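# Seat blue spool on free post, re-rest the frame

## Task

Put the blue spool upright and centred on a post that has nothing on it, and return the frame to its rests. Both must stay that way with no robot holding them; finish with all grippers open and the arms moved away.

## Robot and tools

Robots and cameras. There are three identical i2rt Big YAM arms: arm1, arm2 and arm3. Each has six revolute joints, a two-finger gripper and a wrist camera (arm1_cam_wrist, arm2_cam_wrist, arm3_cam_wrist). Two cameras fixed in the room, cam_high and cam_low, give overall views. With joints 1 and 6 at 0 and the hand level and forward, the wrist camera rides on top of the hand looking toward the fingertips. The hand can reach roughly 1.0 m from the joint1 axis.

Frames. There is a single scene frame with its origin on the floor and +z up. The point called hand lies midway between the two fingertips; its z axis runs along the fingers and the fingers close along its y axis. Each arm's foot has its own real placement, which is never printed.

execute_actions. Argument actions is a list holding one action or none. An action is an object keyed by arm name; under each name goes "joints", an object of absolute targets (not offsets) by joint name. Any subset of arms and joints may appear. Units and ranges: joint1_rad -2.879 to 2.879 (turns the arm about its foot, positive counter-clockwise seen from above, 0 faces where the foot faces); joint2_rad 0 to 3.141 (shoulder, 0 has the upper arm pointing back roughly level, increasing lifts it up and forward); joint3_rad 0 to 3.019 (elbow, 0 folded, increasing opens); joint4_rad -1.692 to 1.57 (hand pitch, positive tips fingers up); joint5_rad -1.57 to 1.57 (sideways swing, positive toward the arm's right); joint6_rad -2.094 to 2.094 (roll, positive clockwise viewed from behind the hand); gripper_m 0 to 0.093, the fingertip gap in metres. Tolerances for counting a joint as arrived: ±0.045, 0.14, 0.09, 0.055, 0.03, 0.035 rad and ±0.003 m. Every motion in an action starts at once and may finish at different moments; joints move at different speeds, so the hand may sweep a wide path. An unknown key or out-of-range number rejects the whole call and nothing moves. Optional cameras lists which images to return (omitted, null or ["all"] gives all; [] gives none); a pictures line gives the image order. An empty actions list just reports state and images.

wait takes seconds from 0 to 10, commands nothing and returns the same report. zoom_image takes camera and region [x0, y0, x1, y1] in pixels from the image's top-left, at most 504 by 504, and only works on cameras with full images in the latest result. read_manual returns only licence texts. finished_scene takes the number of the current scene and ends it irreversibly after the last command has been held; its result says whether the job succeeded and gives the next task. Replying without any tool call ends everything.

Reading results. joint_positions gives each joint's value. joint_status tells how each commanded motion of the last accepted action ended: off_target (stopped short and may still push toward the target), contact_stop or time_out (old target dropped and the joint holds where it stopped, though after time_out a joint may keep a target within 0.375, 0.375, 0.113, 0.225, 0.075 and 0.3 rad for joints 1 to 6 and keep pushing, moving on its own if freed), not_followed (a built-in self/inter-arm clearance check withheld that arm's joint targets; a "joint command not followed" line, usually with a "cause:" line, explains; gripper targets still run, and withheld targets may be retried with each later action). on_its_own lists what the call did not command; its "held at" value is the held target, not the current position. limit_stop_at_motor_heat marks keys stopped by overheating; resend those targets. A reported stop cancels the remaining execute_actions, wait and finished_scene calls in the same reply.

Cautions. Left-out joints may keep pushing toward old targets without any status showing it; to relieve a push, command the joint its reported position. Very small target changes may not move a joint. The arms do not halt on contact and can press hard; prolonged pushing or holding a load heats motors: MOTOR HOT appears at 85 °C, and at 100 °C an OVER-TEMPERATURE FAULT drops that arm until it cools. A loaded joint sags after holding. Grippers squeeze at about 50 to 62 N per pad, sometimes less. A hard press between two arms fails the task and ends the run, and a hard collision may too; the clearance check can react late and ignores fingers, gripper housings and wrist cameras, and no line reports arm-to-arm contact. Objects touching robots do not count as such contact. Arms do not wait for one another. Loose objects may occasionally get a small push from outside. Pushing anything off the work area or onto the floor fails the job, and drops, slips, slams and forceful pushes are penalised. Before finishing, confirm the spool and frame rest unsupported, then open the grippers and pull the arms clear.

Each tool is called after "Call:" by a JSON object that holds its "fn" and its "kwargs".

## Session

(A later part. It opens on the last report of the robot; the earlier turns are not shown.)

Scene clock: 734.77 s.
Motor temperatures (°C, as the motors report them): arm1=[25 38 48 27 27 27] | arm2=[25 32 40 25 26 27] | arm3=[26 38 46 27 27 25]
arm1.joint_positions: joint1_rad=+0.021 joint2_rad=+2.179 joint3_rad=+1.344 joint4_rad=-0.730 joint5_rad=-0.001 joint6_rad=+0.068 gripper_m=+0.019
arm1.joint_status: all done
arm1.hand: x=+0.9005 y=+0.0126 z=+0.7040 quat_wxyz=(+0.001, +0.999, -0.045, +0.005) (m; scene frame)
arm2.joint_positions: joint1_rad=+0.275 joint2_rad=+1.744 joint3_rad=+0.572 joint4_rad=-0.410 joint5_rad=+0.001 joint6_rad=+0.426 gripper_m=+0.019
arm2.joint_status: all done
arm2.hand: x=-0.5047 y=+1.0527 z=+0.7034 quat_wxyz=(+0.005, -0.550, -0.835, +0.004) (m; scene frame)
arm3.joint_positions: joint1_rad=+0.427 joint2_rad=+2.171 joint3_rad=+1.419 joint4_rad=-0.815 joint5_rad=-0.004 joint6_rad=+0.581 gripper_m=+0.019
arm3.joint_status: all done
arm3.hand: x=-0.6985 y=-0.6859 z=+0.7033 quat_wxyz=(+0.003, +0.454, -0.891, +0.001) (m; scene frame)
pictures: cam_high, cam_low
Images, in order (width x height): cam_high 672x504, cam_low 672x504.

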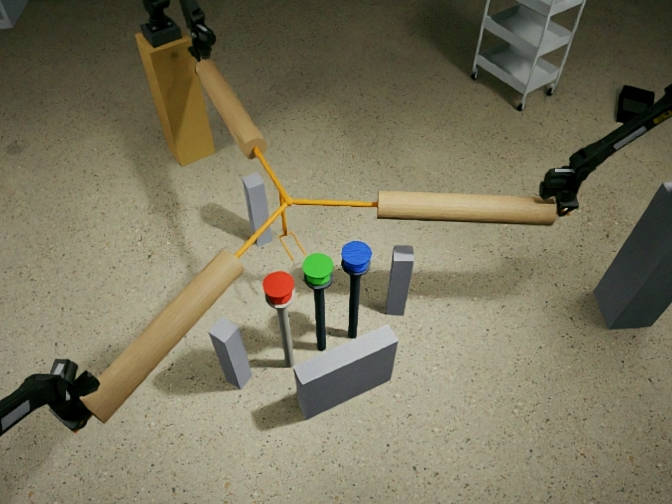

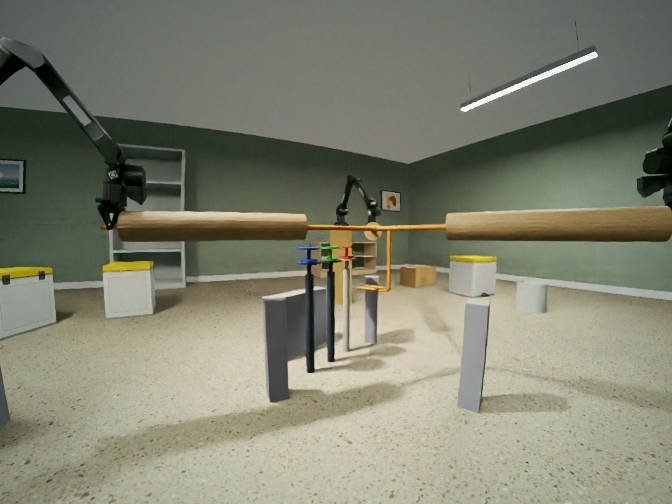

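Call:
{"fn": "execute_actions", "kwargs": {"actions": [{"arm1": {"joints": {"joint2_rad": 2.26, "joint3_rad": 1.40, "joint4_rad": -0.618}}, "arm2": {"joints": {"joint2_rad": 1.94, "joint3_rad": 0.60, "joint4_rad": -0.187}}, "arm3": {"joints": {"joint2_rad": 2.24, "joint3_rad": 1.43, "joint4_rad": -0.698}}}], "cameras": []}}

Call:
{"fn": "execute_actions", "kwargs": {"actions": [{"arm1": {"joints": {"joint2_rad": 2.39, "joint3_rad": 1.44, "joint4_rad": -0.53}}, "arm2": {"joints": {"joint2_rad": 2.16, "joint3_rad": 0.648, "joint4_rad": -0.014}}, "arm3": {"joints": {"joint2_rad": 2.363, "joint3_rad": 1.48, "joint4_rad": -0.606}}}], "cameras": []}}

Call:
{"fn": "execute_actions", "kwargs": {"actions": [{"arm1": {"joints": {"joint2_rad": 2.527, "joint3_rad": 1.505, "joint4_rad": -0.46}}, "arm2": {"joints": {"joint2_rad": 2.37, "joint3_rad": 0.72, "joint4_rad": 0.117}}, "arm3": {"joints": {"joint2_rad": 2.494, "joint3_rad": 1.535, "joint4_rad": -0.531}}}], "cameras": []}}

Call:
{"fn": "execute_actions", "kwargs": {"actions": [{"arm1": {"joints": {"joint2_rad": 2.625, "joint3_rad": 1.555, "joint4_rad": -0.414}}, "arm2": {"joints": {"joint2_rad": 2.505, "joint3_rad": 0.793, "joint4_rad": 0.158}}, "arm3": {"joints": {"joint2_rad": 2.59, "joint3_rad": 1.585, "joint4_rad": -0.491}}}], "cameras": ["cam_high", "cam_low"]}}

Scene clock: 753.93 s.
Motor temperatures (°C, as the motors report them): arm1=[25 42 45 27 27 27] | arm2=[25 32 38 25 26 27] | arm3=[26 39 42 27 27 25]
arm1.joint_positions: joint1_rad=+0.021 joint2_rad=+2.284 joint3_rad=+1.352 joint4_rad=-0.625 joint5_rad=-0.001 joint6_rad=+0.068 gripper_m=+0.019
arm1.joint_status: all done
arm1.hand: x=+0.9010 y=+0.0120 z=+0.6504 quat_wxyz=(+0.001, +0.999, -0.045, +0.001) (m; scene frame)
arm2.joint_positions: joint1_rad=+0.275 joint2_rad=+1.955 joint3_rad=+0.582 joint4_rad=-0.204 joint5_rad=-0.001 joint6_rad=+0.425 gripper_m=+0.019
arm2.joint_status: all done
arm2.hand: x=-0.5038 y=+1.0518 z=+0.6452 quat_wxyz=(+0.002, -0.550, -0.835, +0.004) (m; scene frame)
arm3.joint_positions: joint1_rad=+0.425 joint2_rad=+2.270 joint3_rad=+1.419 joint4_rad=-0.710 joint5_rad=-0.003 joint6_rad=+0.579 gripper_m=+0.019
arm3.joint_status: all done
arm3.hand: x=-0.6969 y=-0.6863 z=+0.6491 quat_wxyz=(+0.001, +0.454, -0.891, -0.001) (m; scene frame)
pictures: none
No camera images: the call's "cameras" was empty. Leave "cameras" out to get every camera's image.

Scene clock: 754.83 s.
Motor temperatures (°C, as the motors report them): arm1=[25 42 45 27 27 27] | arm2=[25 32 38 25 26 27] | arm3=[26 39 42 27 27 25]
arm1.joint_positions: joint1_rad=+0.025 joint2_rad=+2.419 joint3_rad=+1.395 joint4_rad=-0.538 joint5_rad=-0.004 joint6_rad=+0.068 gripper_m=+0.019
arm1.joint_status: all done
arm1.hand: x=+0.9025 y=+0.0093 z=+0.5884 quat_wxyz=(+0.003, +0.999, -0.043, +0.004) (m; scene frame)
arm2.joint_positions: joint1_rad=+0.275 joint2_rad=+2.178 joint3_rad=+0.636 joint4_rad=-0.034 joint5_rad=+0.002 joint6_rad=+0.425 gripper_m=+0.019
arm2.joint_status: all done
arm2.hand: x=-0.5020 y=+1.0486 z=+0.5847 quat_wxyz=(+0.002, -0.550, -0.835, +0.005) (m; scene frame)
arm3.joint_positions: joint1_rad=+0.421 joint2_rad=+2.390 joint3_rad=+1.439 joint4_rad=-0.610 joint5_rad=-0.001 joint6_rad=+0.576 gripper_m=+0.019
arm3.joint_status: all done
arm3.hand: x=-0.6947 y=-0.6897 z=+0.5884 quat_wxyz=(+0.001, +0.454, -0.891, -0.001) (m; scene frame)
pictures: none
No camera images: the call's "cameras" was empty. Leave "cameras" out to get every camera's image.

Scene clock: 755.73 s.
Motor temperatures (°C, as the motors report them): arm1=[25 42 45 27 27 27] | arm2=[25 32 38 25 26 27] | arm3=[26 39 42 27 27 25]
arm1.joint_positions: joint1_rad=+0.026 joint2_rad=+2.555 joint3_rad=+1.464 joint4_rad=-0.469 joint5_rad=-0.004 joint6_rad=+0.069 gripper_m=+0.019
arm1.joint_status: all done
arm1.hand: x=+0.9017 y=+0.0090 z=+0.5290 quat_wxyz=(+0.003, +0.999, -0.043, +0.003) (m; scene frame)
arm2.joint_positions: joint1_rad=+0.275 joint2_rad=+2.388 joint3_rad=+0.714 joint4_rad=+0.098 joint5_rad=+0.001 joint6_rad=+0.425 gripper_m=+0.019
arm2.joint_status: all done
arm2.hand: x=-0.5021 y=+1.0483 z=+0.5236 quat_wxyz=(+0.002, -0.550, -0.835, +0.005) (m; scene frame)
arm3.joint_positions: joint1_rad=+0.420 joint2_rad=+2.522 joint3_rad=+1.496 joint4_rad=-0.537 joint5_rad=-0.001 joint6_rad=+0.576 gripper_m=+0.019
arm3.joint_status: all done
arm3.hand: x=-0.6945 y=-0.6897 z=+0.5285 quat_wxyz=(+0.001, +0.453, -0.891, +0.000) (m; scene frame)
pictures: none
No camera images: the call's "cameras" was empty. Leave "cameras" out to get every camera's image.

Scene clock: 756.57 s.
Motor temperatures (°C, as the motors report them): arm1=[25 42 45 27 27 27] | arm2=[25 32 38 25 26 27] | arm3=[26 39 42 27 27 25]
arm1.joint_positions: joint1_rad=+0.026 joint2_rad=+2.646 joint3_rad=+1.517 joint4_rad=-0.425 joint5_rad=-0.004 joint6_rad=+0.069 gripper_m=+0.019
arm1.joint_status: all done
arm1.hand: x=+0.9009 y=+0.0088 z=+0.4903 quat_wxyz=(+0.003, +0.999, -0.043, +0.000) (m; scene frame)
arm2.joint_positions: joint1_rad=+0.275 joint2_rad=+2.523 joint3_rad=+0.789 joint4_rad=+0.144 joint5_rad=+0.000 joint6_rad=+0.425 gripper_m=+0.019
arm2.joint_status: all done
arm2.hand: x=-0.5026 y=+1.0484 z=+0.4815 quat_wxyz=(+0.009, -0.550, -0.835, +0.003) (m; scene frame)
arm3.joint_positions: joint1_rad=+0.422 joint2_rad=+2.610 joint3_rad=+1.547 joint4_rad=-0.500 joint5_rad=+0.000 joint6_rad=+0.576 gripper_m=+0.019
arm3.joint_status: all done
arm3.hand: x=-0.6949 y=-0.6894 z=+0.4898 quat_wxyz=(+0.000, +0.454, -0.891, +0.001) (m; scene frame)
pictures: cam_high, cam_low
Images, in order (width x height): cam_high 672x504, cam_low 672x504.

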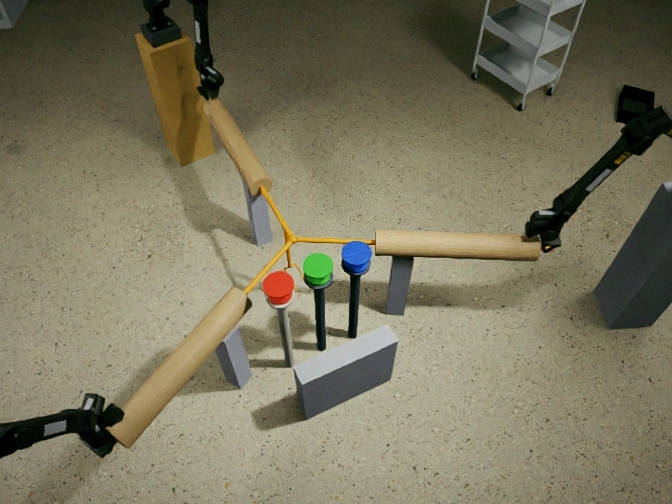

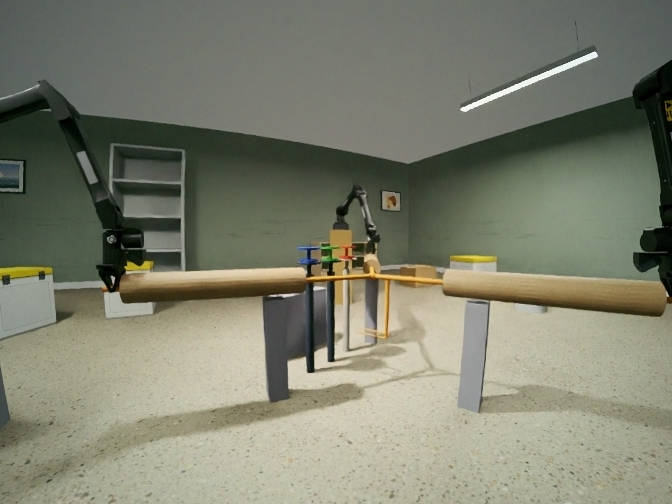

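Call:
{"fn": "execute_actions", "kwargs": {"actions": [{"arm1": {"joints": {"joint2_rad": 2.675, "joint3_rad": 1.572, "joint4_rad": -0.403}}, "arm2": {"joints": {"joint2_rad": 2.552, "joint3_rad": 0.806, "joint4_rad": 0.17}}, "arm3": {"joints": {"joint2_rad": 2.64, "joint3_rad": 1.605, "joint4_rad": -0.482}}}], "cameras": ["cam_low"]}}

Scene clock: 762.87 s.
Motor temperatures (°C, as the motors report them): arm1=[25 42 45 27 27 27] | arm2=[25 32 37 25 26 27] | arm3=[26 40 41 27 27 25]
arm1.joint_positions: joint1_rad=+0.026 joint2_rad=+2.676 joint3_rad=+1.539 joint4_rad=-0.415 joint5_rad=-0.003 joint6_rad=+0.069 gripper_m=+0.019
arm1.joint_status: all done
arm1.hand: x=+0.9008 y=+0.0091 z=+0.4776 quat_wxyz=(+0.002, +0.999, -0.043, +0.000) (m; scene frame)
arm2.joint_positions: joint1_rad=+0.275 joint2_rad=+2.555 joint3_rad=+0.805 joint4_rad=+0.161 joint5_rad=-0.001 joint6_rad=+0.425 gripper_m=+0.019
arm2.joint_status: all done
arm2.hand: x=-0.5031 y=+1.0489 z=+0.4713 quat_wxyz=(+0.008, -0.550, -0.835, +0.003) (m; scene frame)
arm3.joint_positions: joint1_rad=+0.422 joint2_rad=+2.644 joint3_rad=+1.570 joint4_rad=-0.493 joint5_rad=-0.002 joint6_rad=+0.576 gripper_m=+0.019
arm3.joint_status: all done
arm3.hand: x=-0.6952 y=-0.6896 z=+0.4757 quat_wxyz=(+0.002, +0.454, -0.891, +0.002) (m; scene frame)
pictures: cam_low
Images, in order (width x height): cam_low 672x504.

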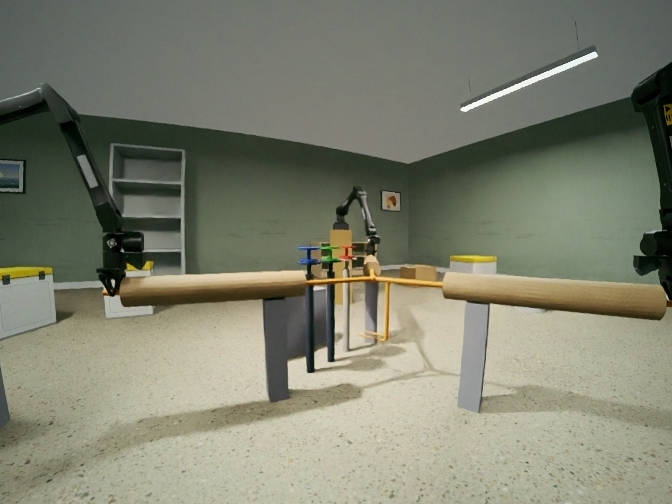

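Call:
{"fn": "execute_actions", "kwargs": {"actions": [{"arm1": {"joints": {"joint3_rad": 1.545, "joint4_rad": -0.415, "gripper_m": 0.09}}, "arm2": {"joints": {"joint4_rad": 0.161, "gripper_m": 0.09}}, "arm3": {"joints": {"joint3_rad": 1.577, "joint4_rad": -0.493, "gripper_m": 0.09}}}], "cameras": []}}

Call:
{"fn": "execute_actions", "kwargs": {"actions": [{"arm1": {"joints": {"joint2_rad": 2.30, "joint3_rad": 1.33, "joint4_rad": -0.64}}, "arm2": {"joints": {"joint2_rad": 1.96, "joint3_rad": 0.56, "joint4_rad": -0.21}}, "arm3": {"joints": {"joint2_rad": 2.28, "joint3_rad": 1.39, "joint4_rad": -0.72}}}]}}

Scene clock: 773.80 s.
Motor temperatures (°C, as the motors report them): arm1=[25 43 44 27 27 27] | arm2=[25 32 36 25 26 27] | arm3=[26 40 41 27 27 25]
arm1.joint_positions: joint1_rad=+0.026 joint2_rad=+2.676 joint3_rad=+1.539 joint4_rad=-0.415 joint5_rad=-0.003 joint6_rad=+0.069 gripper_m=+0.090
arm1.joint_status: all done
arm1.hand: x=+0.9008 y=+0.0091 z=+0.4776 quat_wxyz=(+0.002, +0.999, -0.043, +0.000) (m; scene frame)
arm2.joint_positions: joint1_rad=+0.275 joint2_rad=+2.555 joint3_rad=+0.806 joint4_rad=+0.161 joint5_rad=-0.001 joint6_rad=+0.425 gripper_m=+0.090
arm2.joint_status: all done
arm2.hand: x=-0.5030 y=+1.0487 z=+0.4713 quat_wxyz=(+0.008, -0.550, -0.835, +0.003) (m; scene frame)
arm3.joint_positions: joint1_rad=+0.422 joint2_rad=+2.643 joint3_rad=+1.570 joint4_rad=-0.493 joint5_rad=-0.002 joint6_rad=+0.576 gripper_m=+0.090
arm3.joint_status: all done
arm3.hand: x=-0.6952 y=-0.6892 z=+0.4761 quat_wxyz=(+0.002, +0.454, -0.891, +0.002) (m; scene frame)
pictures: none
No camera images: the call's "cameras" was empty. Leave "cameras" out to get every camera's image.

Scene clock: 775.17 s.
Motor temperatures (°C, as the motors report them): arm1=[25 43 44 27 27 27] | arm2=[25 32 36 25 26 27] | arm3=[26 40 41 27 27 25]
arm1.joint_positions: joint1_rad=+0.026 joint2_rad=+2.278 joint3_rad=+1.324 joint4_rad=-0.628 joint5_rad=-0.003 joint6_rad=+0.069 gripper_m=+0.090
arm1.joint_status: all done
arm1.hand: x=+0.9156 y=+0.0091 z=+0.6473 quat_wxyz=(+0.002, +0.999, -0.043, +0.014) (m; scene frame)
arm2.joint_positions: joint1_rad=+0.275 joint2_rad=+1.954 joint3_rad=+0.561 joint4_rad=-0.201 joint5_rad=-0.001 joint6_rad=+0.425 gripper_m=+0.090
arm2.joint_status: all done
arm2.hand: x=-0.5128 y=+1.0599 z=+0.6439 quat_wxyz=(+0.011, -0.550, -0.835, +0.003) (m; scene frame)
arm3.joint_positions: joint1_rad=+0.422 joint2_rad=+2.263 joint3_rad=+1.389 joint4_rad=-0.710 joint5_rad=-0.002 joint6_rad=+0.576 gripper_m=+0.090
arm3.joint_status: all done
arm3.hand: x=-0.6958 y=-0.7005 z=+0.6457 quat_wxyz=(+0.006, +0.454, -0.891, +0.009) (m; scene frame)
pictures: arm1_cam_wrist, arm2_cam_wrist, arm3_cam_wrist, cam_high, cam_low
Images, in order (width x height): arm1_cam_wrist 504x504, arm2_cam_wrist 504x504, arm3_cam_wrist 504x504, cam_high 672x504, cam_low 672x504.

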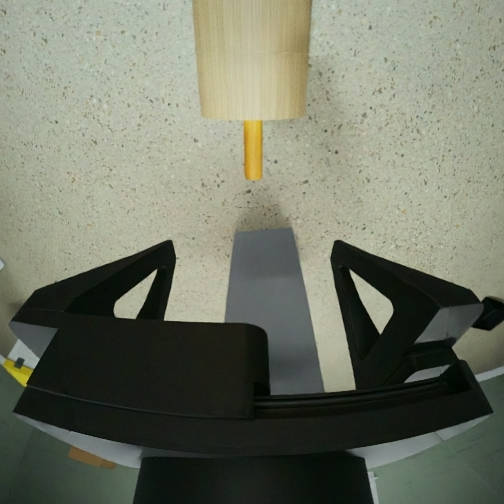

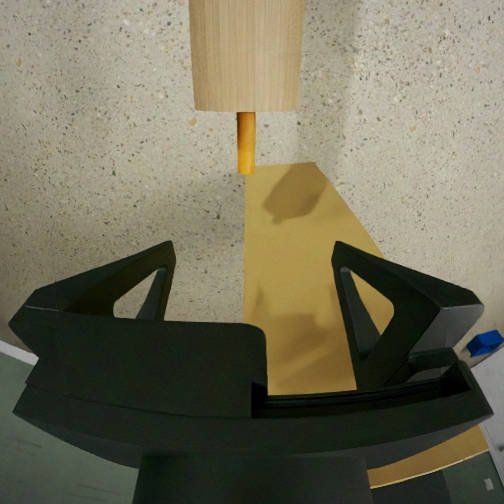

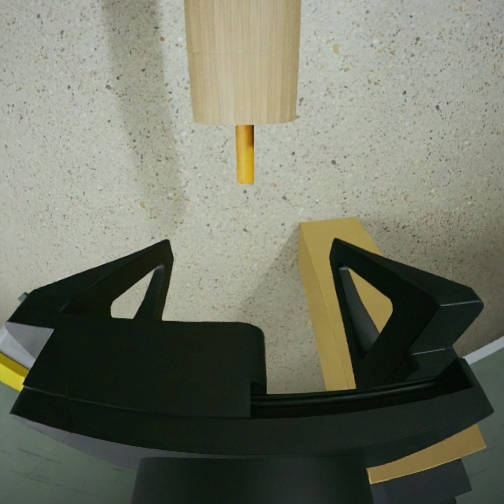

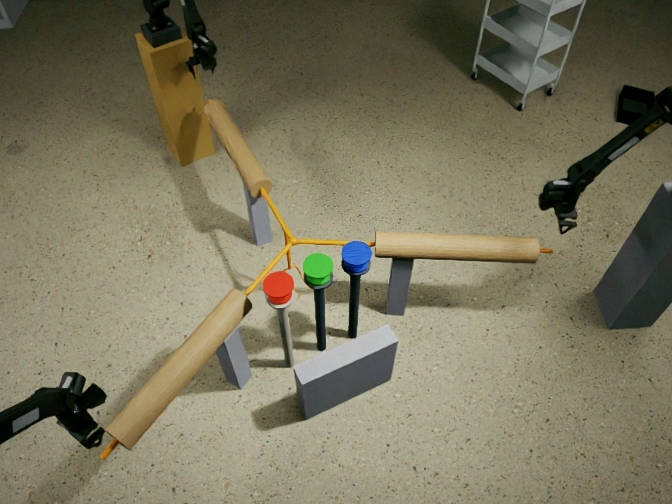

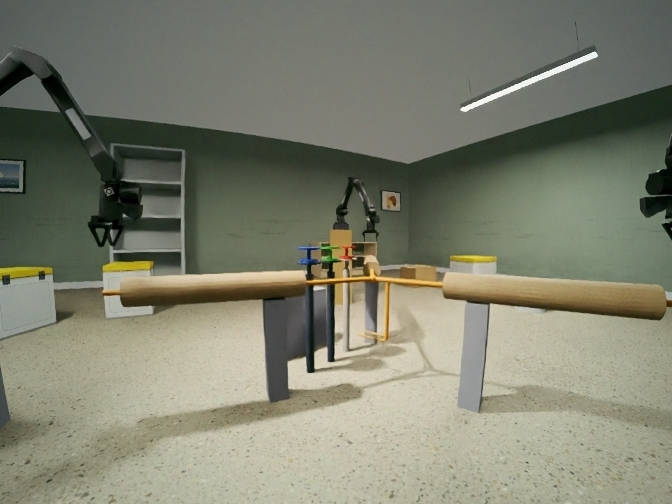

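Call:
{"fn": "zoom_image", "kwargs": {"camera": "cam_high", "region": [260, 225, 400, 315]}}

Call:
{"fn": "zoom_image", "kwargs": {"camera": "cam_low", "region": [285, 235, 365, 285]}}

Region (260, 225, 400, 315) of cam_high's 672x504 image, scaled by 3.600, with more detail than that image has; it fills the top 324 rows of this view, and the rest is white.

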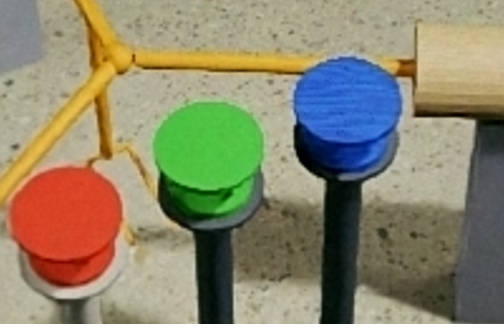

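Region (285, 235, 365, 285) of cam_low's 672x504 image, scaled by 6.300, with more detail than that image has; it fills the top 315 rows of this view, and the rest is white.

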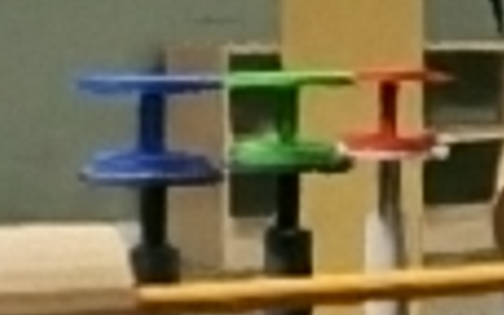

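The spool is centred on the post, the frame is back on its rests, and the hands are clear.

Call:
{"fn": "finished_scene", "kwargs": {"scene": 1}}

The scene is finished: the task was done.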